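# Four arms carry a loaded container level onto a pallet

## Task

Get the container entirely onto the pallet. It must stay level during the whole move, nothing may drop freely more than a few centimetres, and its load must still be inside at the end. The arm bases are fixed in metres, with facing measured in degrees counter-clockwise from +x: arm1 x=-0.26 y=+0.72 z=+1.12 facing -68; arm2 x=+0.00 y=-0.47 z=+1.09 facing +104; arm3 x=+0.60 y=-0.60 z=+0.66 facing +124; arm4 x=+0.65 y=+0.76 z=+0.61 facing -98. Finish by releasing the grips and pulling the arms away. If the container only stays put because a robot is holding it, the goal is not met.

## Robot and tools

Setup: four identical i2rt Big YAM arms, arm1 to arm4, each with six joints, a two-finger gripper and a wrist camera (arm1_cam_wrist ... arm4_cam_wrist). cam_high is a fixed room camera. Base positions and headings are given in the task. Reach from the joint1 axis is about 1.0 m. Objects can occasionally be nudged by an outside push.

Frame: one shared scene frame, origin on the floor, +z up, metres. The hand point is midway between the fingertips; the hand z axis runs along the fingers and the fingers close along hand y. Calls never take Cartesian poses; only joint angles.

execute_actions(actions, cameras): actions is a list holding exactly one action object or nothing. The action is keyed by arm name ("arm1".."arm4"), each containing "joints", a dict of absolute joint targets by name (not offsets). Any subset of arms and joints may appear; unnamed joints keep their earlier target and may still be pushing. All named motions start at once and finish independently; one action runs at most 15 s. Ranges: joint1_rad -2.879 to 2.879 (rotates the arm about its base, positive counter-clockwise seen from above, 0 = the base's facing); joint2_rad 0 to 3.141 (shoulder; 0 = upper arm pointing back roughly level, rising then forward as it grows); joint3_rad 0 to 3.019 (elbow; 0 = folded, larger opens); joint4_rad -1.692 to 1.57 (hand pitch, positive tilts fingers up); joint5_rad -1.57 to 1.57 (hand yaw, positive toward the arm's right); joint6_rad -2.094 to 2.094 (hand roll, positive clockwise viewed from behind); gripper_m 0 to 0.093, fingertip gap in metres (about 50 to 62 N per pad at most). Done tolerances: ±0.045, ±0.14, ±0.09, ±0.055, ±0.03, ±0.035 rad, gripper ±0.003. Joints travel at different speeds, so the hand can sweep an unexpected arc. An unknown key or out-of-range value rejects the whole call with no motion. cameras: list of camera names or "all"; omitted/null/["all"] gives every camera, [] gives none. An empty actions list just reports state and pictures.

wait(seconds): 0 to 10; sends nothing new, returns the same state and images.

zoom_image(camera, region): region [x0, y0, x1, y1] in pixels of that camera's last full image, origin top-left, no bigger than 504 by 504. Wrist images are 616x616 fisheye; cam_high is 896x504.

finished_scene(scene): integer number of the current scene; ends it irreversibly after the last command is held and reports success.

Result lines: joint_positions and joint torques (six arm joints, no gripper; torques are total drive output with per-arm offset, scale and noise, nonzero even in free air). joint_status tells how each commanded motion ended: reached, "off_target" (stopped short, maybe still pushing), "contact_stop" or "time_out" (target dropped, joint holds in place; a timed-out joint may keep a target close to where it stands, at most 0.375, 0.375, 0.113, 0.225, 0.075, 0.3 rad away for joints 1 to 6, and keeps pushing). "joint command not followed" with a "cause:" line means a self/inter-arm clearance check blocked that arm's joint targets (gripper still obeyed); such joints show "not_followed" and may be retried later by themselves. on_its_own lists uncommanded behaviour; "held at" is the held target, not the position. "pictures" names images in order. A MOTOR HOT line appears from 85 °C; at 100 °C an OVER-TEMPERATURE FAULT drops that arm and its gripper, and its joints read "limit_stop_at_motor_heat" until you resend targets. After a reported stop, the remaining motion calls in that reply are skipped. Camera calibration (K, distortion, T_world_to_cam) is supplied; wrist camera poses follow the reported joints and can be off by more than the calibration error.

Cautions: the arms do not halt on touch and can squeeze hard, which also heats motors, including while you deliberate; to relieve a stuck joint, command its current reported position. Holding a load makes a joint sag. Tiny target changes may not move a joint. Arms never wait for each other. The clearance check ignores fingers, gripper housings and wrist cameras and can react late, so arms can still collide; a hard squeeze between two robots ends the run. Do not tip the container, drop anything, slam it, or push anything out of the work area or onto the floor. Faster robot motion is better; finish by opening grippers and moving clear.

Each tool is called after "Call:" in YAML: its name, and indented under it one key for each argument.

## Session

Call:
execute_actions:
  actions: []

Scene clock: 0.00 s.
Joint torques (N m, as the arm reports them, + toward a larger angle): no reading
arm1.joint_positions: joint1_rad=-0.885 joint2_rad=+0.440 joint3_rad=+1.399 joint4_rad=-1.173 joint5_rad=+0.244 joint6_rad=+0.153 gripper_m=+0.095
arm1.joint_status: not commanded
arm1.hand: x=-0.3731 y=+0.6070 z=+1.7319 quat_wxyz=(-0.285, -0.723, -0.274, +0.567) (m; scene frame)
arm2.joint_positions: joint1_rad=-0.102 joint2_rad=+0.458 joint3_rad=+1.341 joint4_rad=-1.482 joint5_rad=-0.243 joint6_rad=-0.289 gripper_m=+0.094
arm2.joint_status: not commanded
arm2.hand: x=-0.0666 y=-0.3175 z=+1.6096 quat_wxyz=(-0.279, +0.771, -0.425, -0.384) (m; scene frame)
arm3.joint_positions: joint1_rad=-0.541 joint2_rad=+0.524 joint3_rad=+1.432 joint4_rad=-1.298 joint5_rad=-0.276 joint6_rad=-0.271 gripper_m=+0.094
arm3.joint_status: not commanded
arm3.hand: x=+0.5415 y=-0.4144 z=+1.2431 quat_wxyz=(-0.358, +0.715, -0.419, -0.431) (m; scene frame)
arm4.joint_positions: joint1_rad=-0.381 joint2_rad=+0.441 joint3_rad=+1.340 joint4_rad=-1.163 joint5_rad=-0.155 joint6_rad=-0.205 gripper_m=+0.094
arm4.joint_status: not commanded
arm4.hand: x=+0.5809 y=+0.5932 z=+1.1965 quat_wxyz=(-0.308, -0.611, -0.502, +0.529) (m; scene frame)
pictures: arm1_cam_wrist, arm2_cam_wrist, arm3_cam_wrist, arm4_cam_wrist, cam_high
Images, in order (width x height): arm1_cam_wrist 616x616, arm2_cam_wrist 616x616, arm3_cam_wrist 616x616, arm4_cam_wrist 616x616, cam_high 896x504.

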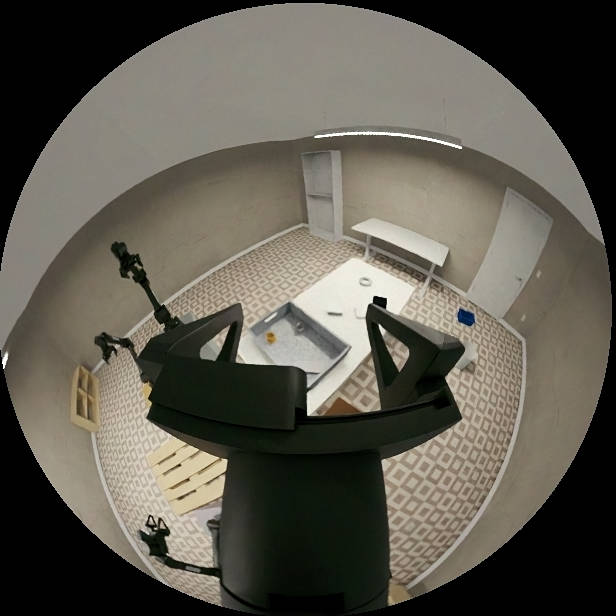

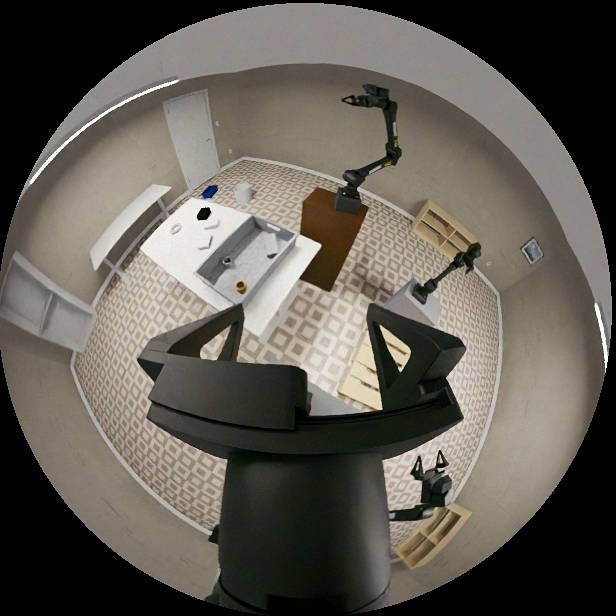

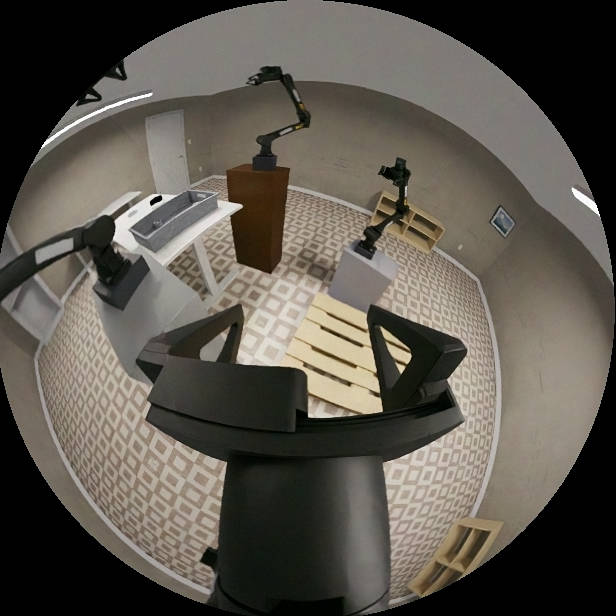

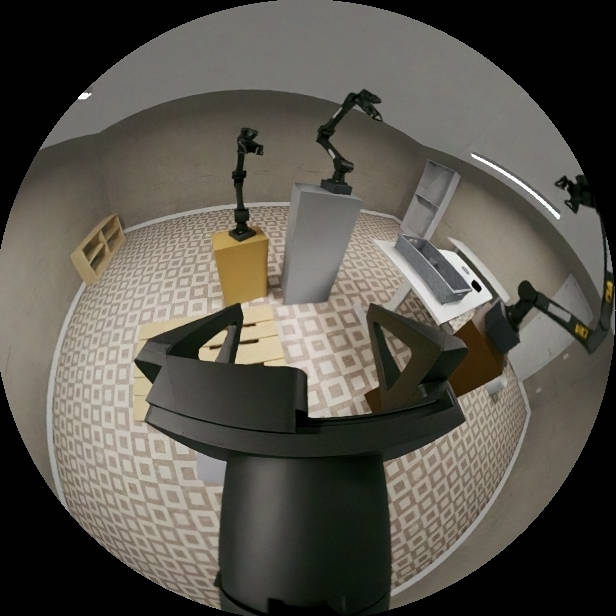

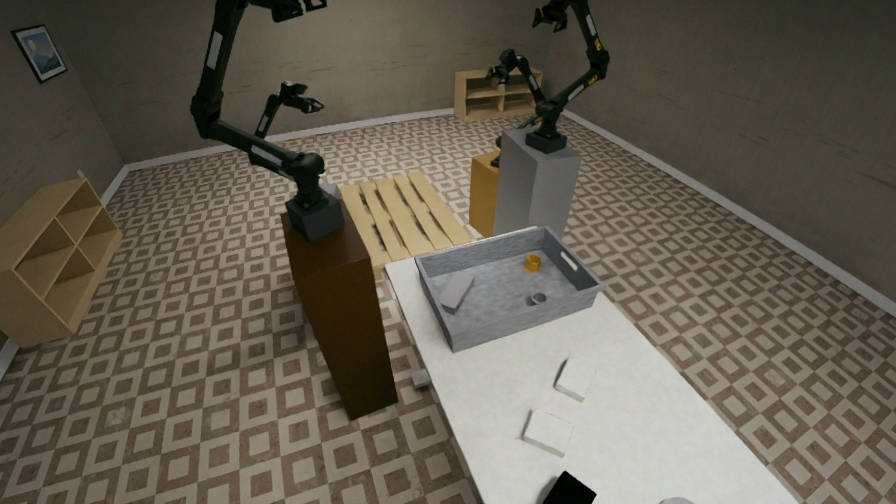

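Call:
zoom_image:
  camera: "cam_high"
  region: [320, 150, 640, 370]

Call:
execute_actions:
  actions:
    - {"arm1":{"joints":{"joint1_rad":-0.9,"joint2_rad":1.2,"joint3_rad":1.2,"joint4_rad":-1.5,"joint5_rad":0,"joint6_rad":0}},"arm2":{"joints":{"joint1_rad":0.9,"joint2_rad":1.6,"joint3_rad":1.6,"joint4_rad":-1.0,"joint5_rad":0,"joint6_rad":0}},"arm3":{"joints":{"joint1_rad":-0.6,"joint2_rad":1.0,"joint3_rad":0.6,"joint4_rad":-0.6,"joint5_rad":0,"joint6_rad":0}},"arm4":{"joints":{"joint1_rad":0.2,"joint2_rad":1.57,"joint3_rad":0.8,"joint4_rad":0,"joint5_rad":0,"joint6_rad":0}}}

Region (320, 150, 640, 370) of cam_high's 896x504 image, scaled by 1.575, with more detail than that image has; it fills the top 346 rows of this view, and the rest is white.

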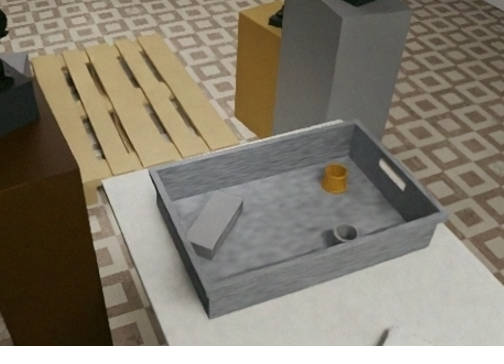

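Scene clock: 9.47 s.
Joint torques (N m, as the arm reports them, + toward a larger angle): arm1=[-0.66 -8.43 11.21 -0.15 -0.27 -0.09] | arm2=[  0.29 -12.34  12.76   1.44   0.     0.18] | arm3=[-0.76 -6.89  7.65  2.16  0.21  0.31] | arm4=[  0.27 -13.22   6.63   2.17   0.07   0.25]
arm1.joint_positions: joint1_rad=-0.892 joint2_rad=+1.206 joint3_rad=+1.186 joint4_rad=-1.485 joint5_rad=+0.004 joint6_rad=+0.014 gripper_m=+0.095
arm1.joint_status: all done
arm1.hand: x=-0.4290 y=+0.4220 z=+1.3753 quat_wxyz=(-0.018, -0.863, -0.504, +0.034) (m; scene frame)
arm2.joint_positions: joint1_rad=+0.902 joint2_rad=+1.598 joint3_rad=+1.579 joint4_rad=-1.004 joint5_rad=+0.000 joint6_rad=-0.010 gripper_m=+0.094
arm2.joint_status: all done
arm2.hand: x=-0.5605 y=-0.2145 z=+1.3814 quat_wxyz=(-0.056, +0.943, -0.197, -0.264) (m; scene frame)
arm3.joint_positions: joint1_rad=-0.592 joint2_rad=+1.004 joint3_rad=+0.609 joint4_rad=-0.618 joint5_rad=-0.004 joint6_rad=-0.012 gripper_m=+0.094
arm3.joint_status: all done
arm3.hand: x=+0.5994 y=-0.2403 z=+0.7843 quat_wxyz=(-0.194, +0.685, -0.675, -0.191) (m; scene frame)
arm4.joint_positions: joint1_rad=+0.206 joint2_rad=+1.570 joint3_rad=+0.792 joint4_rad=-0.023 joint5_rad=-0.001 joint6_rad=-0.017 gripper_m=+0.094
arm4.joint_status: all done
arm4.hand: x=+0.6851 y=+0.2280 z=+0.6753 quat_wxyz=(-0.275, -0.625, -0.682, +0.261) (m; scene frame)
pictures: arm1_cam_wrist, arm2_cam_wrist, arm3_cam_wrist, arm4_cam_wrist, cam_high
camera_calibration (this result's frames):
arm1_cam_wrist: T_world_to_cam=[[-0.871088, 0.491097, -0.0055357, -0.568742], [0.414391, 0.740986, 0.528412, -0.857572], [0.263603, 0.457999, -0.84897, 1.21224], [0, 0, 0, 1]] pos_world=[-0.459604, 0.359551, 1.47916]
arm2_cam_wrist: T_world_to_cam=[[0.40359, 0.914748, 0.018746, 0.394105], [0.911792, -0.403815, 0.0746315, 0.328597], [0.0758389, -0.0130281, -0.997035, 1.54376], [0, 0, 0, 1]] pos_world=[-0.575746, -0.207702, 1.50727]
arm3_cam_wrist: T_world_to_cam=[[0.999918, 0.0128268, -0.0000570241, -0.593089], [0.0127961, -0.997199, 0.0736944, -0.299229], [0.0008884, -0.0736891, -0.997281, 0.88883], [0, 0, 0, 1]] pos_world=[0.59608, -0.225287, 0.908431]
arm4_cam_wrist: T_world_to_cam=[[-0.995919, -0.0892845, 0.0132041, 0.691677], [-0.0902527, 0.984, -0.15362, -0.0556543], [0.000723058, -0.154185, -0.988042, 0.822951], [0, 0, 0, 1]] pos_world=[0.683236, 0.243406, 0.795428]
Images, in order (width x height): arm1_cam_wrist 616x616, arm2_cam_wrist 616x616, arm3_cam_wrist 616x616, arm4_cam_wrist 616x616, cam_high 896x504.

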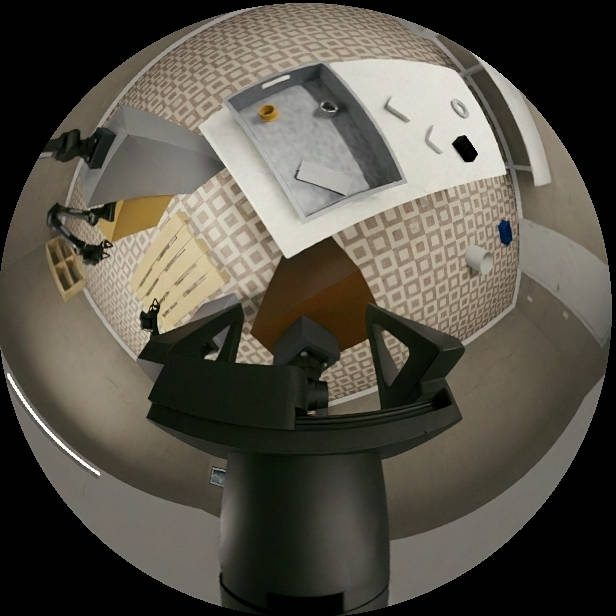

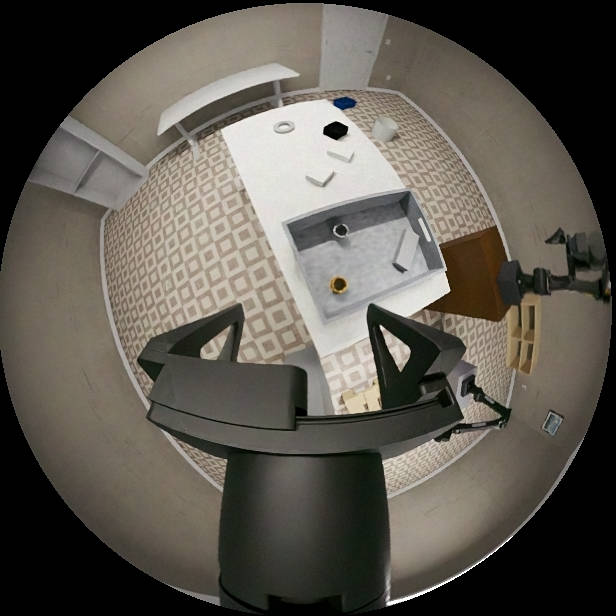

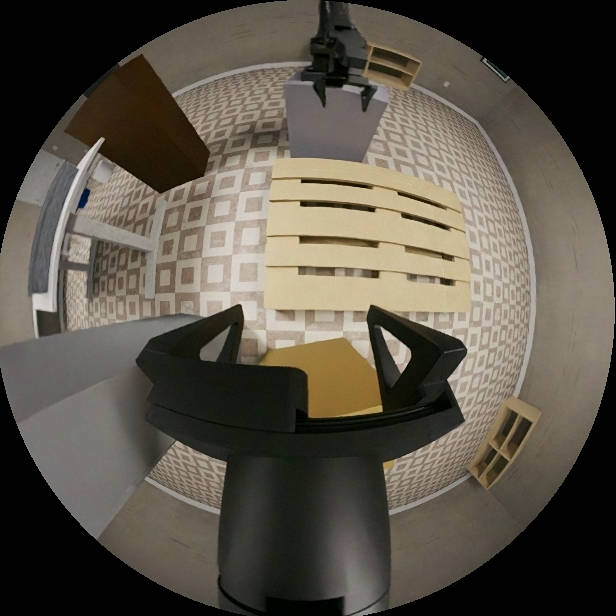

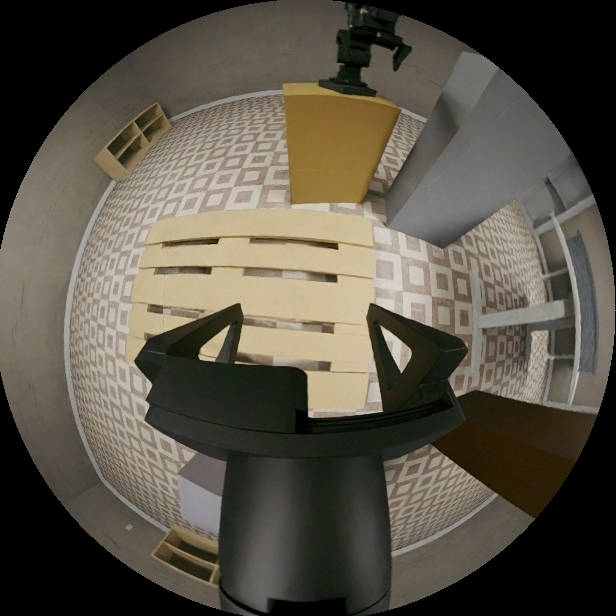

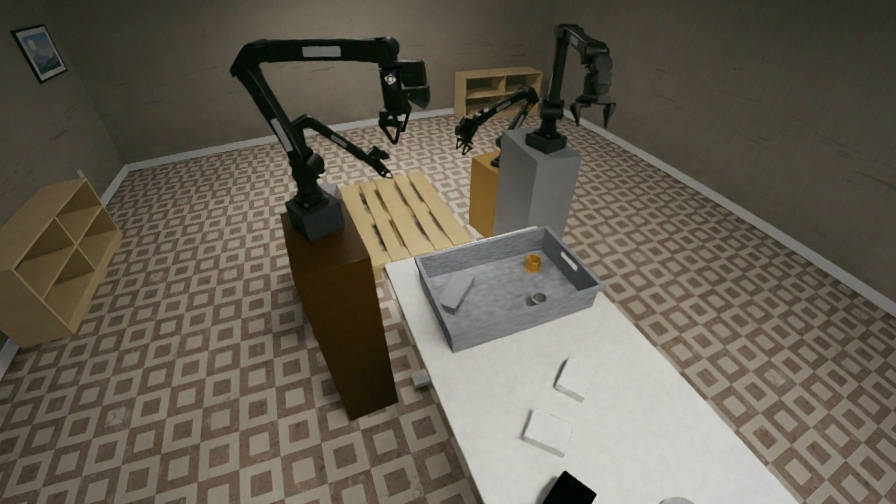

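Call:
execute_actions:
  actions:
    - {"arm1":{"joints":{"joint1_rad":-1.383,"joint2_rad":2.40,"joint3_rad":1.886,"joint4_rad":-1.05,"joint6_rad":-1.0}},"arm2":{"joints":{"joint1_rad":0.828,"joint2_rad":2.25,"joint3_rad":1.676,"joint4_rad":-0.99,"joint6_rad":-0.5}}}
  cameras: ["arm1_cam_wrist","arm2_cam_wrist","cam_high"]

Scene clock: 102.37 s.
Joint torques (N m, as the arm reports them, + toward a larger angle): arm1=[  0.2  -24.64  11.76   0.35  -0.21  -0.11] | arm2=[  1.64 -18.99  10.16   0.2   -0.07  -0.06] | arm3=[-0.72 -6.92  7.62  2.14  0.21  0.3 ] | arm4=[  0.46 -13.16   6.66   2.2    0.08   0.25]
arm1.joint_positions: joint1_rad=-1.383 joint2_rad=+2.413 joint3_rad=+1.844 joint4_rad=-1.055 joint5_rad=+0.001 joint6_rad=-0.986 gripper_m=+0.095
arm1.joint_status: all done
arm1.hand: x=-0.8144 y=+0.3630 z=+1.0032 quat_wxyz=(-0.007, -0.709, -0.705, -0.020) (m; scene frame)
arm2.joint_positions: joint1_rad=+0.822 joint2_rad=+2.241 joint3_rad=+1.654 joint4_rad=-0.991 joint5_rad=+0.000 joint6_rad=-0.490 gripper_m=+0.094
arm2.joint_status: all done
arm2.hand: x=-0.5536 y=-0.1646 z=+1.0190 quat_wxyz=(+0.004, +1.000, -0.005, +0.003) (m; scene frame)
arm3.joint_positions: joint1_rad=-0.592 joint2_rad=+1.004 joint3_rad=+0.609 joint4_rad=-0.618 joint5_rad=-0.004 joint6_rad=-0.012 gripper_m=+0.094
arm3.joint_status: not commanded
arm3.hand: x=+0.5994 y=-0.2403 z=+0.7843 quat_wxyz=(-0.194, +0.685, -0.675, -0.191) (m; scene frame)
arm4.joint_positions: joint1_rad=+0.206 joint2_rad=+1.570 joint3_rad=+0.792 joint4_rad=-0.023 joint5_rad=-0.001 joint6_rad=-0.017 gripper_m=+0.094
arm4.joint_status: not commanded
arm4.hand: x=+0.6851 y=+0.2280 z=+0.6753 quat_wxyz=(-0.275, -0.625, -0.682, +0.261) (m; scene frame)
pictures: arm1_cam_wrist, arm2_cam_wrist, cam_high
camera_calibration (this result's frames):
arm1_cam_wrist: T_world_to_cam=[[-0.998878, 0.00558383, -0.0470193, -0.763736], [-0.0241725, 0.793737, 0.607781, -0.913466], [0.0407147, 0.608236, -0.792711, 0.732435], [0, 0, 0, 1]] pos_world=[-0.814781, 0.283823, 1.09989]
arm2_cam_wrist: T_world_to_cam=[[0.00420115, 0.999947, 0.00937237, 0.154848], [0.809771, -0.00890101, 0.586679, -0.143781], [0.586731, 0.00512475, -0.809765, 1.27762], [0, 0, 0, 1]] pos_world=[-0.633838, -0.162667, 1.11747]
Images, in order (width x height): arm1_cam_wrist 616x616, arm2_cam_wrist 616x616, cam_high 896x504.

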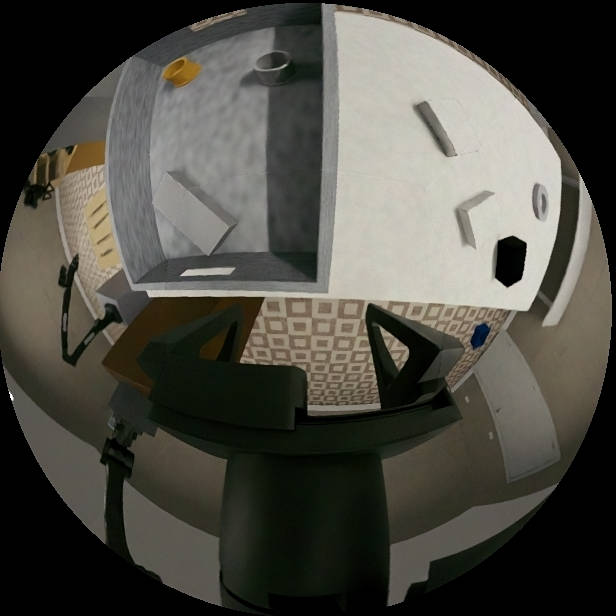

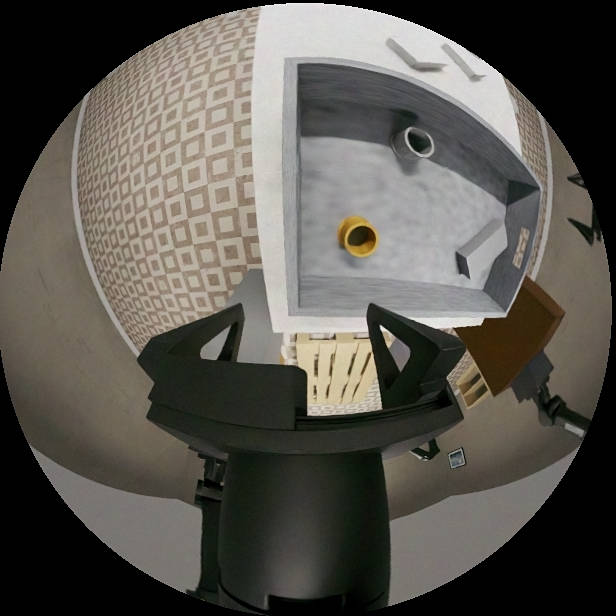

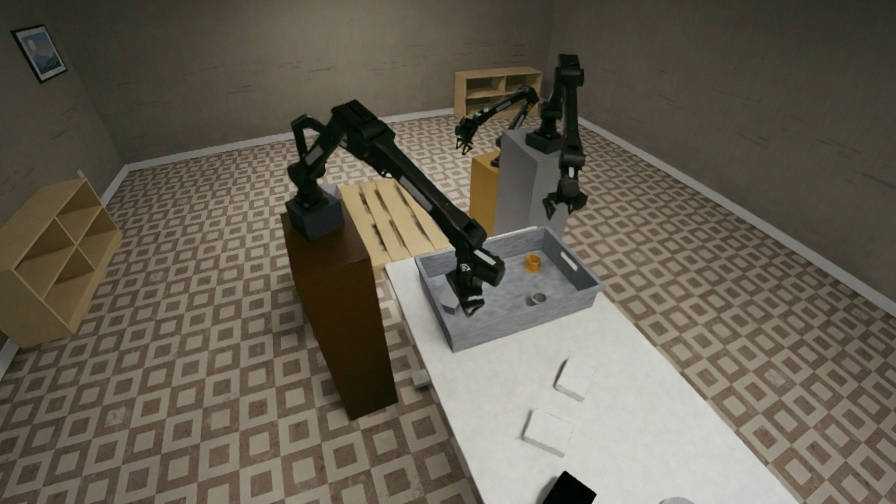

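Call:
execute_actions:
  actions:
    - {"arm1":{"joints":{"joint1_rad":-1.388,"joint2_rad":2.69,"joint3_rad":2.03,"joint4_rad":-0.86,"joint6_rad":-1.01}},"arm2":{"joints":{"joint1_rad":0.846,"joint2_rad":2.525,"joint3_rad":1.694,"joint4_rad":-0.726,"joint6_rad":-0.49}}}
  cameras: ["arm1_cam_wrist","arm2_cam_wrist","cam_high"]

Scene clock: 110.77 s.
Joint torques (N m, as the arm reports them, + toward a larger angle): arm1=[ -0.26 -26.63   9.76   0.78  -0.22  -0.09] | arm2=[  0.67 -19.11   7.85   0.54  -0.06   0.04] | arm3=[-0.78 -6.88  7.63  2.14  0.21  0.31] | arm4=[  0.44 -13.09   6.71   2.24   0.08   0.24]
arm1.joint_positions: joint1_rad=-1.383 joint2_rad=+2.709 joint3_rad=+2.007 joint4_rad=-0.873 joint5_rad=+0.001 joint6_rad=-0.996 gripper_m=+0.095
arm1.joint_status: all done
arm1.hand: x=-0.8372 y=+0.3470 z=+0.8580 quat_wxyz=(-0.002, -0.705, -0.709, +0.004) (m; scene frame)
arm2.joint_positions: joint1_rad=+0.844 joint2_rad=+2.520 joint3_rad=+1.678 joint4_rad=-0.734 joint5_rad=+0.000 joint6_rad=-0.490 gripper_m=+0.094
arm2.joint_status: all done
arm2.hand: x=-0.5560 y=-0.1792 z=+0.8559 quat_wxyz=(+0.003, +1.000, +0.006, +0.002) (m; scene frame)
arm3.joint_positions: joint1_rad=-0.592 joint2_rad=+1.004 joint3_rad=+0.609 joint4_rad=-0.618 joint5_rad=-0.004 joint6_rad=-0.012 gripper_m=+0.094
arm3.joint_status: not commanded
arm3.hand: x=+0.5994 y=-0.2403 z=+0.7843 quat_wxyz=(-0.194, +0.685, -0.675, -0.191) (m; scene frame)
arm4.joint_positions: joint1_rad=+0.206 joint2_rad=+1.570 joint3_rad=+0.792 joint4_rad=-0.023 joint5_rad=-0.001 joint6_rad=-0.017 gripper_m=+0.094
arm4.joint_status: not commanded
arm4.hand: x=+0.6851 y=+0.2280 z=+0.6753 quat_wxyz=(-0.275, -0.625, -0.682, +0.261) (m; scene frame)
pictures: arm1_cam_wrist, arm2_cam_wrist, cam_high
camera_calibration (this result's frames):
arm1_cam_wrist: T_world_to_cam=[[-0.999967, -0.00513973, -0.00623621, -0.825472], [-0.00782142, 0.809654, 0.586856, -0.786967], [0.00203289, 0.586886, -0.809667, 0.617529], [0, 0, 0, 1]] pos_world=[-0.832855, 0.270509, 0.956682]
arm2_cam_wrist: T_world_to_cam=[[-0.0175267, 0.999797, 0.00992658, 0.158487], [0.810413, 0.00839057, 0.585799, -0.0420327], [0.585597, 0.0183118, -0.810395, 1.14932], [0, 0, 0, 1]] pos_world=[-0.636197, -0.179148, 0.954454]
Images, in order (width x height): arm1_cam_wrist 616x616, arm2_cam_wrist 616x616, cam_high 896x504.

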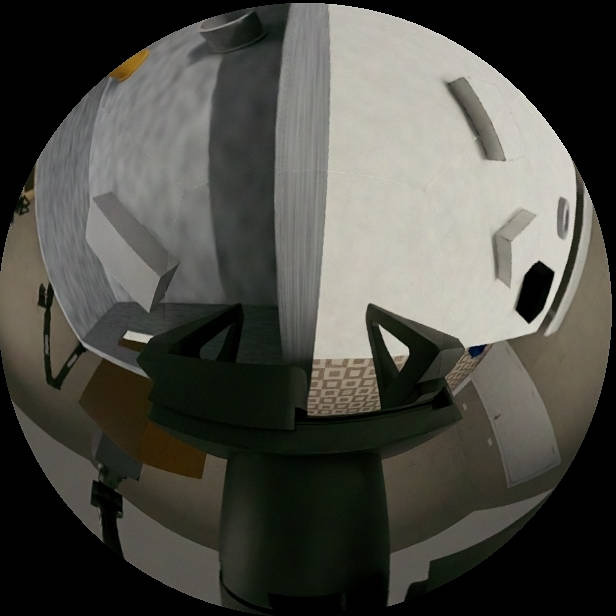

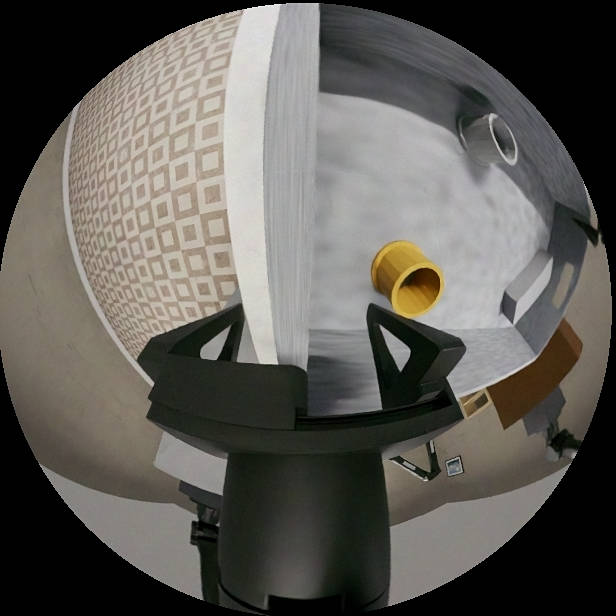

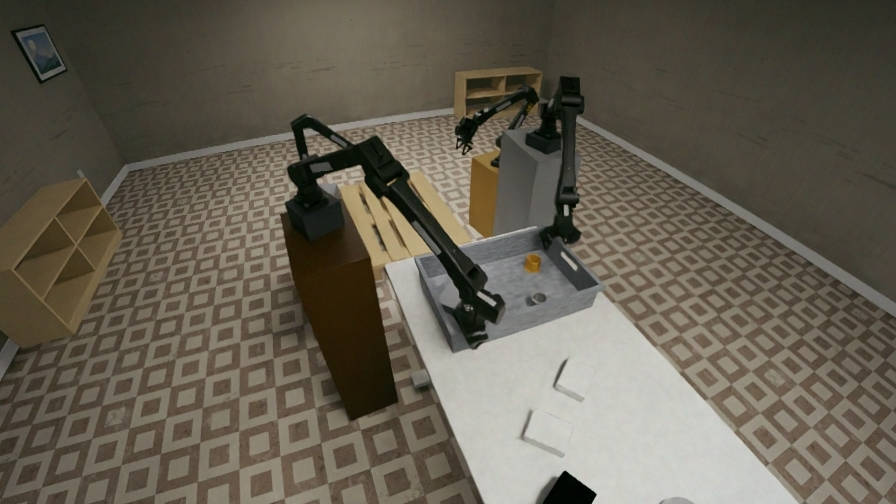

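Call:
execute_actions:
  actions:
    - {"arm1":{"joints":{"joint2_rad":2.72,"joint3_rad":2.04,"joint4_rad":-0.84}},"arm2":{"joints":{"joint1_rad":0.852,"joint2_rad":2.555,"joint3_rad":1.70,"joint4_rad":-0.70}}}
  cameras: []

Call:
execute_actions:
  actions:
    - {"arm1":{"joints":{"gripper_m":0}},"arm2":{"joints":{"gripper_m":0}},"arm4":{"joints":{"joint2_rad":1.0,"joint4_rad":-0.8}}}
  cameras: []

Call:
execute_actions:
  actions:
    - {"arm1":{"joints":{"joint2_rad":2.64,"joint3_rad":2.03,"joint4_rad":-0.89}},"arm2":{"joints":{"joint2_rad":2.47,"joint3_rad":1.70,"joint4_rad":-0.765}}}
  cameras: ["cam_high"]

Scene clock: 117.50 s.
Joint torques (N m, as the arm reports them, + toward a larger angle): arm1=[ -0.29 -24.51  10.39   0.91  -0.21  -0.1 ] | arm2=[  2.15 -18.12   8.53   0.65  -0.08   0.01] | arm3=[-0.78 -6.94  7.65  2.15  0.2   0.3 ] | arm4=[  0.4  -13.21   6.73   2.22   0.08   0.24]
arm1.joint_positions: joint1_rad=-1.383 joint2_rad=+2.714 joint3_rad=+2.007 joint4_rad=-0.857 joint5_rad=+0.001 joint6_rad=-0.996 gripper_m=+0.095
arm1.joint_status: all done
arm1.hand: x=-0.8388 y=+0.3460 z=+0.8545 quat_wxyz=(-0.001, -0.705, -0.709, +0.009) (m; scene frame)
arm2.joint_positions: joint1_rad=+0.844 joint2_rad=+2.532 joint3_rad=+1.678 joint4_rad=-0.710 joint5_rad=+0.000 joint6_rad=-0.490 gripper_m=+0.094
arm2.joint_status: all done
arm2.hand: x=-0.5573 y=-0.1786 z=+0.8488 quat_wxyz=(+0.001, +1.000, +0.006, -0.003) (m; scene frame)
arm3.joint_positions: joint1_rad=-0.592 joint2_rad=+1.004 joint3_rad=+0.609 joint4_rad=-0.618 joint5_rad=-0.004 joint6_rad=-0.012 gripper_m=+0.094
arm3.joint_status: not commanded
arm3.hand: x=+0.5994 y=-0.2403 z=+0.7843 quat_wxyz=(-0.194, +0.685, -0.675, -0.191) (m; scene frame)
arm4.joint_positions: joint1_rad=+0.206 joint2_rad=+1.570 joint3_rad=+0.792 joint4_rad=-0.023 joint5_rad=-0.001 joint6_rad=-0.017 gripper_m=+0.094
arm4.joint_status: not commanded
arm4.hand: x=+0.6851 y=+0.2280 z=+0.6753 quat_wxyz=(-0.275, -0.625, -0.682, +0.261) (m; scene frame)
pictures: none
No camera images: the call's "cameras" was empty. Leave "cameras" out to get every camera's image.

Scene clock: 118.90 s.
Joint torques (N m, as the arm reports them, + toward a larger angle): arm1=[ -0.03 -24.84  10.45   0.89  -0.03  -0.15] | arm2=[  0.32 -18.07   8.47   0.56  -0.88  -0.12] | arm3=[-0.78 -6.93  7.62  2.14  0.21  0.3 ] | arm4=[ 0.47 -5.86  8.58  0.72  0.07  0.24]
arm1.joint_positions: joint1_rad=-1.387 joint2_rad=+2.715 joint3_rad=+2.007 joint4_rad=-0.858 joint5_rad=-0.004 joint6_rad=-0.990 gripper_m=+0.014
arm1.joint_status: gripper_m off_target (ended at +0.014, target +0.000)
arm1.hand: x=-0.8390 y=+0.3477 z=+0.8534 quat_wxyz=(-0.003, -0.709, -0.705, +0.008) (m; scene frame)
arm2.joint_positions: joint1_rad=+0.853 joint2_rad=+2.534 joint3_rad=+1.678 joint4_rad=-0.704 joint5_rad=+0.020 joint6_rad=-0.472 gripper_m=+0.014
arm2.joint_status: gripper_m off_target (ended at +0.014, target +0.000)
arm2.hand: x=-0.5589 y=-0.1802 z=+0.8477 quat_wxyz=(-0.010, +1.000, +0.001, +0.000) (m; scene frame)
arm3.joint_positions: joint1_rad=-0.592 joint2_rad=+1.004 joint3_rad=+0.609 joint4_rad=-0.618 joint5_rad=-0.004 joint6_rad=-0.012 gripper_m=+0.094
arm3.joint_status: not commanded
arm3.hand: x=+0.5994 y=-0.2403 z=+0.7843 quat_wxyz=(-0.194, +0.685, -0.675, -0.191) (m; scene frame)
arm4.joint_positions: joint1_rad=+0.206 joint2_rad=+0.992 joint3_rad=+0.792 joint4_rad=-0.787 joint5_rad=-0.001 joint6_rad=-0.017 gripper_m=+0.094
arm4.joint_status: all done
arm4.hand: x=+0.6745 y=+0.3800 z=+0.8134 quat_wxyz=(-0.212, -0.646, -0.705, +0.201) (m; scene frame)
pictures: none
No camera images: the call's "cameras" was empty. Leave "cameras" out to get every camera's image.

Scene clock: 119.63 s.
Joint torques (N m, as the arm reports them, + toward a larger angle): arm1=[ -0.12 -31.96   9.52  -0.4    0.13  -0.16] | arm2=[  0.81 -23.63   8.51  -1.3   -1.    -0.16] | arm3=[-0.82 -6.92  7.65  2.14  0.21  0.31] | arm4=[ 0.44 -5.84  8.55  0.68  0.06  0.26]
arm1.joint_positions: joint1_rad=-1.387 joint2_rad=+2.712 joint3_rad=+2.007 joint4_rad=-0.875 joint5_rad=-0.008 joint6_rad=-0.988 gripper_m=+0.014
arm1.joint_status: all done
arm1.hand: x=-0.8363 y=+0.3490 z=+0.8554 quat_wxyz=(-0.007, -0.710, -0.705, +0.002) (m; scene frame)
arm2.joint_positions: joint1_rad=+0.850 joint2_rad=+2.526 joint3_rad=+1.678 joint4_rad=-0.724 joint5_rad=+0.022 joint6_rad=-0.473 gripper_m=+0.014
arm2.joint_status: all done
arm2.hand: x=-0.5562 y=-0.1787 z=+0.8528 quat_wxyz=(-0.008, +1.000, +0.000, +0.006) (m; scene frame)
arm3.joint_positions: joint1_rad=-0.592 joint2_rad=+1.004 joint3_rad=+0.609 joint4_rad=-0.618 joint5_rad=-0.004 joint6_rad=-0.012 gripper_m=+0.094
arm3.joint_status: not commanded
arm3.hand: x=+0.5994 y=-0.2403 z=+0.7843 quat_wxyz=(-0.194, +0.685, -0.675, -0.191) (m; scene frame)
arm4.joint_positions: joint1_rad=+0.206 joint2_rad=+0.992 joint3_rad=+0.792 joint4_rad=-0.787 joint5_rad=-0.001 joint6_rad=-0.017 gripper_m=+0.094
arm4.joint_status: not commanded
arm4.hand: x=+0.6745 y=+0.3800 z=+0.8134 quat_wxyz=(-0.212, -0.646, -0.705, +0.201) (m; scene frame)
pictures: cam_high
Images, in order (width x height): cam_high 896x504.

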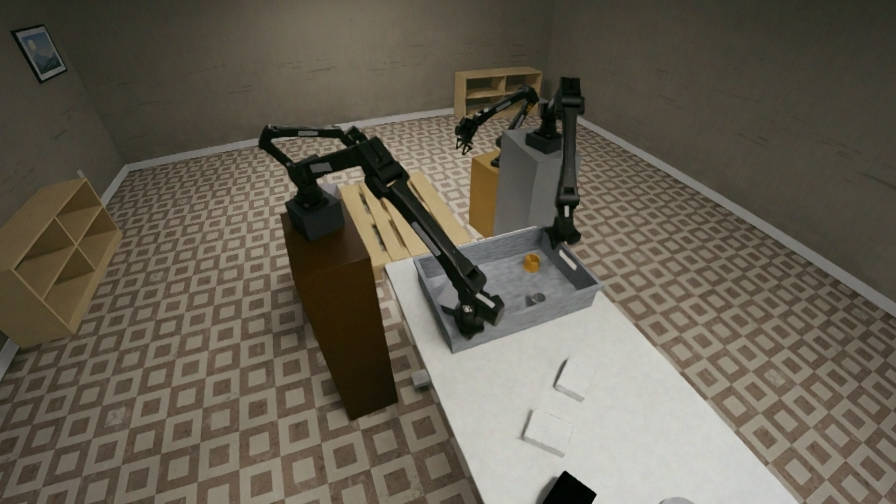

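Call:
execute_actions:
  actions:
    - {"arm1":{"joints":{"joint2_rad":2.57,"joint3_rad":2.06}},"arm2":{"joints":{"joint2_rad":2.40,"joint3_rad":1.73}}}
  cameras: ["cam_high"]

Scene clock: 123.97 s.
Joint torques (N m, as the arm reports them, + toward a larger angle): arm1=[  1.09 -34.23  12.49  -0.24  -0.02  -0.03] | arm2=[  0.86 -24.38  11.4   -0.28   0.1   -0.13] | arm3=[-0.83 -6.93  7.64  2.14  0.21  0.31] | arm4=[ 0.44 -5.85  8.57  0.69  0.08  0.24]
arm1.joint_positions: joint1_rad=-1.400 joint2_rad=+2.661 joint3_rad=+2.007 joint4_rad=-0.878 joint5_rad=-0.004 joint6_rad=-1.004 gripper_m=+0.014
arm1.joint_status: all done
arm1.hand: x=-0.8570 y=+0.3471 z=+0.8898 quat_wxyz=(+0.001, -0.708, -0.705, +0.025) (m; scene frame)
arm2.joint_positions: joint1_rad=+0.853 joint2_rad=+2.465 joint3_rad=+1.678 joint4_rad=-0.749 joint5_rad=-0.004 joint6_rad=-0.474 gripper_m=+0.013
arm2.joint_status: all done
arm2.hand: x=-0.5726 y=-0.1773 z=+0.8898 quat_wxyz=(-0.004, +1.000, +0.002, -0.017) (m; scene frame)
arm3.joint_positions: joint1_rad=-0.592 joint2_rad=+1.004 joint3_rad=+0.609 joint4_rad=-0.618 joint5_rad=-0.004 joint6_rad=-0.012 gripper_m=+0.094
arm3.joint_status: not commanded
arm3.hand: x=+0.5994 y=-0.2403 z=+0.7843 quat_wxyz=(-0.194, +0.685, -0.675, -0.191) (m; scene frame)
arm4.joint_positions: joint1_rad=+0.206 joint2_rad=+0.992 joint3_rad=+0.792 joint4_rad=-0.787 joint5_rad=-0.001 joint6_rad=-0.017 gripper_m=+0.094
arm4.joint_status: not commanded
arm4.hand: x=+0.6745 y=+0.3800 z=+0.8134 quat_wxyz=(-0.212, -0.646, -0.705, +0.201) (m; scene frame)
pictures: cam_high
Images, in order (width x height): cam_high 896x504.

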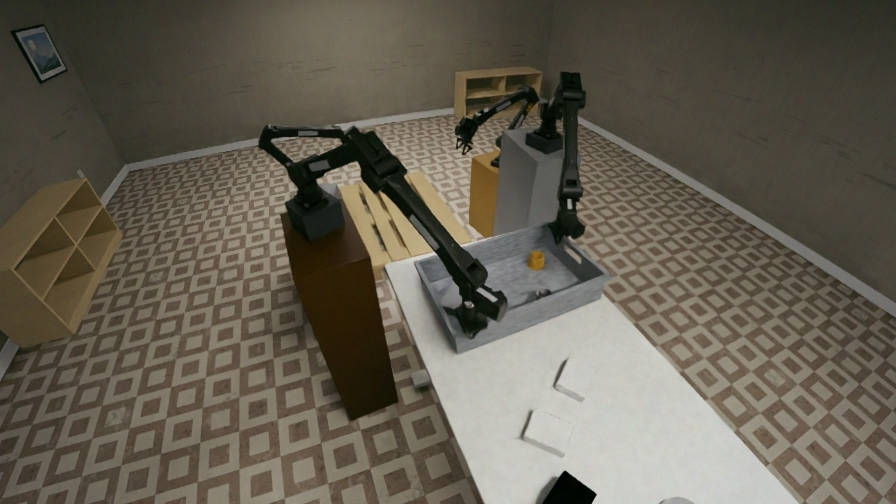

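Call:
execute_actions:
  actions:
    - {"arm1":{"joints":{"joint4_rad":-0.95,"joint3_rad":2.03,"joint2_rad":2.56}},"arm2":{"joints":{"joint4_rad":-0.82,"joint3_rad":1.71}}}
  cameras: ["cam_high","arm1_cam_wrist","arm2_cam_wrist","arm4_cam_wrist"]

Scene clock: 134.47 s.
Joint torques (N m, as the arm reports them, + toward a larger angle): arm1=[  0.55 -34.87  10.07  -1.73   0.09  -0.06] | arm2=[  0.71 -24.15   9.54  -1.39  -0.18  -0.11] | arm3=[-0.84 -6.9   7.65  2.14  0.21  0.3 ] | arm4=[ 0.29 -6.    8.5   0.66  0.07  0.26]
arm1.joint_positions: joint1_rad=-1.395 joint2_rad=+2.661 joint3_rad=+2.004 joint4_rad=-0.900 joint5_rad=-0.007 joint6_rad=-0.999 gripper_m=+0.014
arm1.joint_status: all done
arm1.hand: x=-0.8489 y=+0.3472 z=+0.8887 quat_wxyz=(-0.004, -0.708, -0.706, +0.013) (m; scene frame)
arm2.joint_positions: joint1_rad=+0.851 joint2_rad=+2.465 joint3_rad=+1.678 joint4_rad=-0.781 joint5_rad=+0.002 joint6_rad=-0.474 gripper_m=+0.013
arm2.joint_status: all done
arm2.hand: x=-0.5649 y=-0.1791 z=+0.8896 quat_wxyz=(+0.000, +1.000, +0.001, -0.001) (m; scene frame)
arm3.joint_positions: joint1_rad=-0.592 joint2_rad=+1.004 joint3_rad=+0.609 joint4_rad=-0.618 joint5_rad=-0.004 joint6_rad=-0.012 gripper_m=+0.094
arm3.joint_status: not commanded
arm3.hand: x=+0.5994 y=-0.2403 z=+0.7843 quat_wxyz=(-0.194, +0.685, -0.675, -0.191) (m; scene frame)
arm4.joint_positions: joint1_rad=+0.206 joint2_rad=+0.992 joint3_rad=+0.792 joint4_rad=-0.787 joint5_rad=-0.001 joint6_rad=-0.017 gripper_m=+0.094
arm4.joint_status: not commanded
arm4.hand: x=+0.6745 y=+0.3800 z=+0.8134 quat_wxyz=(-0.212, -0.646, -0.705, +0.201) (m; scene frame)
pictures: arm1_cam_wrist, arm2_cam_wrist, arm4_cam_wrist, cam_high
camera_calibration (this result's frames):
arm1_cam_wrist: T_world_to_cam=[[-0.999986, 0.002842, 0.00442485, -0.849178], [0.0048657, 0.819236, 0.573436, -0.785837], [-0.00199529, 0.573449, -0.819239, 0.652099], [0, 0, 0, 1]] pos_world=[-0.844041, 0.272254, 0.988609]
arm2_cam_wrist: T_world_to_cam=[[-0.00864564, 0.999828, 0.0164183, 0.157138], [0.814261, -0.00249134, 0.580494, -0.0496222], [0.580435, 0.0183875, -0.814099, 1.18221], [0, 0, 0, 1]] pos_world=[-0.644432, -0.178972, 0.98866]
arm4_cam_wrist: T_world_to_cam=[[-0.995784, -0.0912428, 0.00946273, 0.696577], [-0.0909141, 0.995384, 0.0307394, -0.338798], [-0.0122238, 0.0297495, -0.999483, 0.931019], [0, 0, 0, 1]] pos_world=[0.674219, 0.373094, 0.934361]
Images, in order (width x height): arm1_cam_wrist 616x616, arm2_cam_wrist 616x616, arm4_cam_wrist 616x616, cam_high 896x504.

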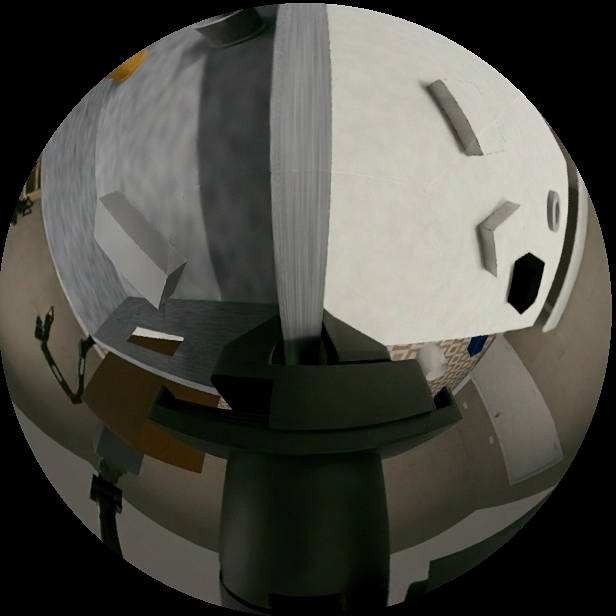

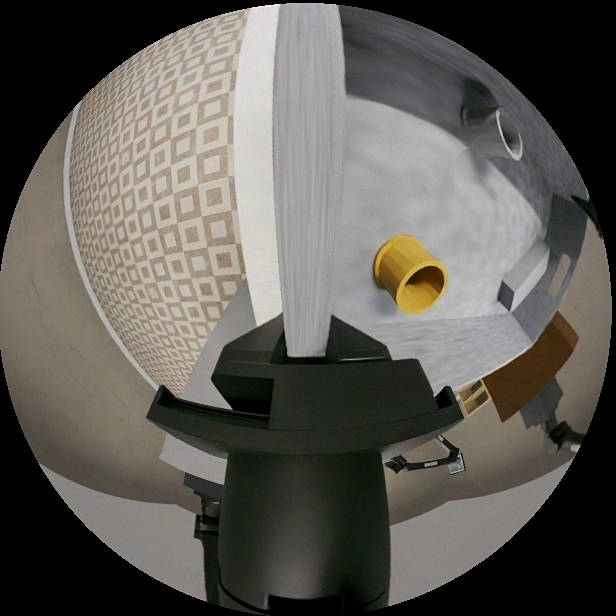

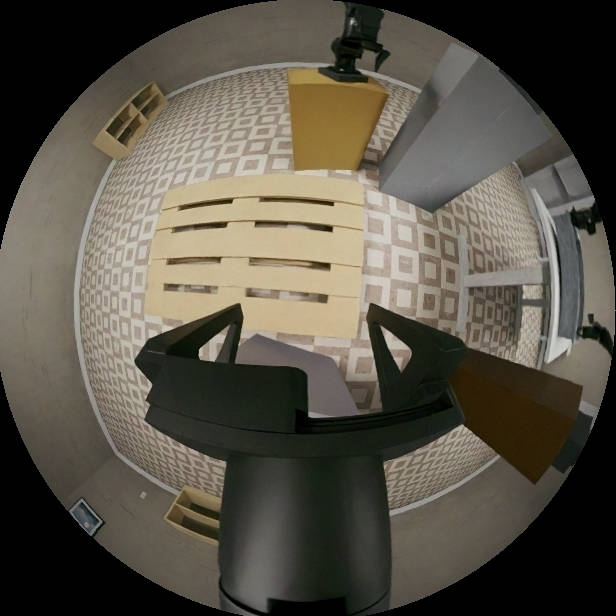

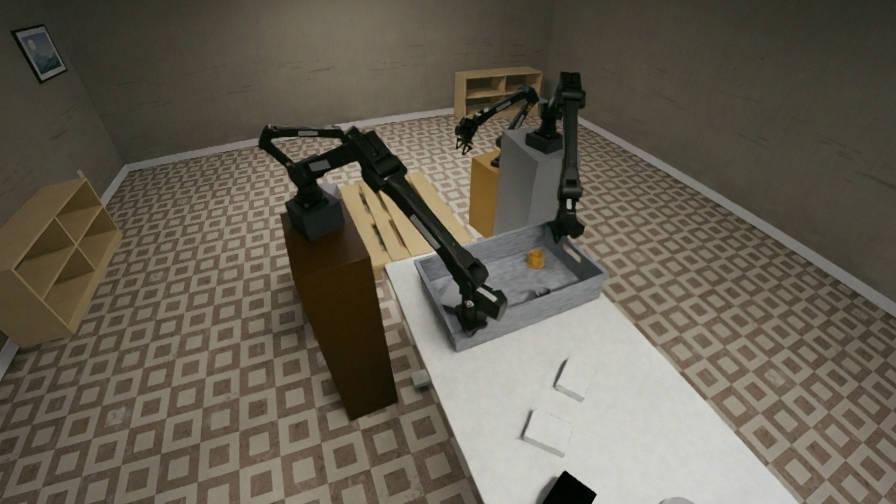

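Call:
execute_actions:
  actions:
    - {"arm1":{"joints":{"joint2_rad":2.70,"joint3_rad":2.04,"joint4_rad":-0.85}},"arm2":{"joints":{"joint2_rad":2.54,"joint3_rad":1.70,"joint4_rad":-0.71}}}
  cameras: []

Call:
execute_actions:
  actions:
    - {"arm1":{"joints":{"gripper_m":0.08}},"arm2":{"joints":{"gripper_m":0.04}}}
  cameras: []

Call:
execute_actions:
  actions:
    - {"arm1":{"joints":{"joint2_rad":2.48,"joint3_rad":1.94,"joint4_rad":-0.99}},"arm2":{"joints":{"joint2_rad":2.57,"joint4_rad":-0.69}}}
  cameras: []

Call:
execute_actions:
  actions:
    - {"arm1":{"joints":{"joint1_rad":-1.37,"joint2_rad":2.25,"joint3_rad":1.43,"joint4_rad":-0.715,"joint6_rad":0.6}}}
  cameras: ["arm1_cam_wrist"]

Scene clock: 148.77 s.
Joint torques (N m, as the arm reports them, + toward a larger angle): arm1=[  0.25 -26.58  10.64   0.92  -0.05  -0.12] | arm2=[  1.43 -18.88   8.46   0.13  -1.66  -0.1 ] | arm3=[-0.81 -6.87  7.68  2.15  0.2   0.3 ] | arm4=[ 0.7  -5.95  8.51  0.7   0.07  0.25]
arm1.joint_positions: joint1_rad=-1.390 joint2_rad=+2.715 joint3_rad=+2.004 joint4_rad=-0.868 joint5_rad=-0.003 joint6_rad=-0.994 gripper_m=+0.014
arm1.joint_status: all done
arm1.hand: x=-0.8370 y=+0.3517 z=+0.8528 quat_wxyz=(-0.004, -0.709, -0.706, +0.002) (m; scene frame)
arm2.joint_positions: joint1_rad=+0.849 joint2_rad=+2.534 joint3_rad=+1.678 joint4_rad=-0.710 joint5_rad=+0.040 joint6_rad=-0.472 gripper_m=+0.013
arm2.joint_status: all done
arm2.hand: x=-0.5550 y=-0.1756 z=+0.8478 quat_wxyz=(-0.017, +1.000, -0.001, +0.007) (m; scene frame)
arm3.joint_positions: joint1_rad=-0.592 joint2_rad=+1.004 joint3_rad=+0.609 joint4_rad=-0.618 joint5_rad=-0.004 joint6_rad=-0.012 gripper_m=+0.094
arm3.joint_status: not commanded
arm3.hand: x=+0.5994 y=-0.2403 z=+0.7843 quat_wxyz=(-0.194, +0.685, -0.675, -0.191) (m; scene frame)
arm4.joint_positions: joint1_rad=+0.206 joint2_rad=+0.992 joint3_rad=+0.792 joint4_rad=-0.787 joint5_rad=-0.001 joint6_rad=-0.017 gripper_m=+0.094
arm4.joint_status: not commanded
arm4.hand: x=+0.6745 y=+0.3800 z=+0.8134 quat_wxyz=(-0.212, -0.646, -0.705, +0.201) (m; scene frame)
pictures: none
No camera images: the call's "cameras" was empty. Leave "cameras" out to get every camera's image.

Scene clock: 149.43 s.
Joint torques (N m, as the arm reports them, + toward a larger angle): arm1=[  0.15 -26.32  10.69   0.86  -0.06  -0.12] | arm2=[  2.06 -18.95   8.54   0.12  -0.18  -0.07] | arm3=[-0.74 -7.    7.65  2.13  0.21  0.31] | arm4=[ 0.5  -5.85  8.56  0.68  0.07  0.25]
arm1.joint_positions: joint1_rad=-1.390 joint2_rad=+2.715 joint3_rad=+2.004 joint4_rad=-0.867 joint5_rad=-0.003 joint6_rad=-0.996 gripper_m=+0.080
arm1.joint_status: all done
arm1.hand: x=-0.8373 y=+0.3515 z=+0.8528 quat_wxyz=(-0.004, -0.708, -0.706, +0.003) (m; scene frame)
arm2.joint_positions: joint1_rad=+0.848 joint2_rad=+2.534 joint3_rad=+1.678 joint4_rad=-0.710 joint5_rad=+0.003 joint6_rad=-0.480 gripper_m=+0.040
arm2.joint_status: all done
arm2.hand: x=-0.5576 y=-0.1807 z=+0.8477 quat_wxyz=(-0.001, +1.000, +0.003, -0.001) (m; scene frame)
arm3.joint_positions: joint1_rad=-0.592 joint2_rad=+1.004 joint3_rad=+0.609 joint4_rad=-0.618 joint5_rad=-0.004 joint6_rad=-0.012 gripper_m=+0.094
arm3.joint_status: not commanded
arm3.hand: x=+0.5994 y=-0.2403 z=+0.7843 quat_wxyz=(-0.194, +0.685, -0.675, -0.191) (m; scene frame)
arm4.joint_positions: joint1_rad=+0.206 joint2_rad=+0.992 joint3_rad=+0.792 joint4_rad=-0.787 joint5_rad=-0.001 joint6_rad=-0.017 gripper_m=+0.094
arm4.joint_status: not commanded
arm4.hand: x=+0.6745 y=+0.3800 z=+0.8134 quat_wxyz=(-0.212, -0.646, -0.705, +0.201) (m; scene frame)
pictures: none
No camera images: the call's "cameras" was empty. Leave "cameras" out to get every camera's image.

Scene clock: 150.80 s.
Joint torques (N m, as the arm reports them, + toward a larger angle): arm1=[  0.09 -24.79   9.84  -0.24  -0.06  -0.09] | arm2=[  0.62 -17.64   8.32   0.54  -0.21  -0.05] | arm3=[-0.76 -6.98  7.65  2.15  0.21  0.31] | arm4=[ 0.62 -5.65  8.51  0.67  0.07  0.23]
arm1.joint_positions: joint1_rad=-1.390 joint2_rad=+2.482 joint3_rad=+1.923 joint4_rad=-0.976 joint5_rad=-0.003 joint6_rad=-0.997 gripper_m=+0.080
arm1.joint_status: all done
arm1.hand: x=-0.8476 y=+0.3457 z=+0.9832 quat_wxyz=(+0.001, -0.707, -0.706, +0.024) (m; scene frame)
arm2.joint_positions: joint1_rad=+0.848 joint2_rad=+2.548 joint3_rad=+1.678 joint4_rad=-0.700 joint5_rad=+0.003 joint6_rad=-0.480 gripper_m=+0.040
arm2.joint_status: all done
arm2.hand: x=-0.5552 y=-0.1820 z=+0.8395 quat_wxyz=(+0.000, +1.000, +0.003, +0.000) (m; scene frame)
arm3.joint_positions: joint1_rad=-0.592 joint2_rad=+1.004 joint3_rad=+0.609 joint4_rad=-0.618 joint5_rad=-0.004 joint6_rad=-0.012 gripper_m=+0.094
arm3.joint_status: not commanded
arm3.hand: x=+0.5994 y=-0.2403 z=+0.7843 quat_wxyz=(-0.194, +0.685, -0.675, -0.191) (m; scene frame)
arm4.joint_positions: joint1_rad=+0.206 joint2_rad=+0.992 joint3_rad=+0.792 joint4_rad=-0.787 joint5_rad=-0.001 joint6_rad=-0.017 gripper_m=+0.094
arm4.joint_status: not commanded
arm4.hand: x=+0.6745 y=+0.3800 z=+0.8134 quat_wxyz=(-0.212, -0.646, -0.705, +0.201) (m; scene frame)
pictures: none
No camera images: the call's "cameras" was empty. Leave "cameras" out to get every camera's image.

Scene clock: 153.00 s.
Joint torques (N m, as the arm reports them, + toward a larger angle): arm1=[  0.35 -22.09   7.61   0.8    0.06   0.14] | arm2=[  1.11 -18.14   8.46   0.6   -0.19  -0.07] | arm3=[-0.77 -6.89  7.64  2.14  0.21  0.3 ] | arm4=[ 0.6  -6.29  8.45  0.65  0.08  0.24]
arm1.joint_positions: joint1_rad=-1.375 joint2_rad=+2.266 joint3_rad=+1.417 joint4_rad=-0.730 joint5_rad=-0.003 joint6_rad=+0.586 gripper_m=+0.080
arm1.joint_status: all done
arm1.hand: x=-0.7351 y=+0.4079 z=+0.9666 quat_wxyz=(-0.004, -1.000, -0.001, -0.001) (m; scene frame)
arm2.joint_positions: joint1_rad=+0.848 joint2_rad=+2.548 joint3_rad=+1.678 joint4_rad=-0.700 joint5_rad=+0.003 joint6_rad=-0.480 gripper_m=+0.040
arm2.joint_status: not commanded
arm2.hand: x=-0.5552 y=-0.1820 z=+0.8395 quat_wxyz=(+0.000, +1.000, +0.003, +0.000) (m; scene frame)
arm3.joint_positions: joint1_rad=-0.592 joint2_rad=+1.004 joint3_rad=+0.609 joint4_rad=-0.618 joint5_rad=-0.004 joint6_rad=-0.012 gripper_m=+0.094
arm3.joint_status: not commanded
arm3.hand: x=+0.5994 y=-0.2403 z=+0.7843 quat_wxyz=(-0.194, +0.685, -0.675, -0.191) (m; scene frame)
arm4.joint_positions: joint1_rad=+0.206 joint2_rad=+0.992 joint3_rad=+0.792 joint4_rad=-0.787 joint5_rad=-0.001 joint6_rad=-0.017 gripper_m=+0.094
arm4.joint_status: not commanded
arm4.hand: x=+0.6745 y=+0.3800 z=+0.8134 quat_wxyz=(-0.212, -0.646, -0.705, +0.201) (m; scene frame)
pictures: arm1_cam_wrist
camera_calibration (this result's frames):
arm1_cam_wrist: T_world_to_cam=[[-0.00265907, 0.999845, -0.0174317, -0.388316], [0.803776, 0.0125076, 0.5948, 0.0149238], [0.594926, -0.0124296, -0.803685, 1.34405], [0, 0, 0, 1]] pos_world=[-0.812639, 0.404774, 1.06455]
Images, in order (width x height): arm1_cam_wrist 616x616.

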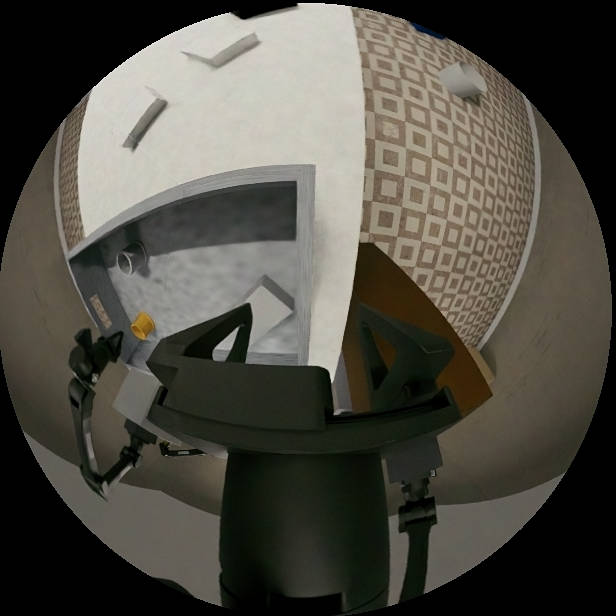

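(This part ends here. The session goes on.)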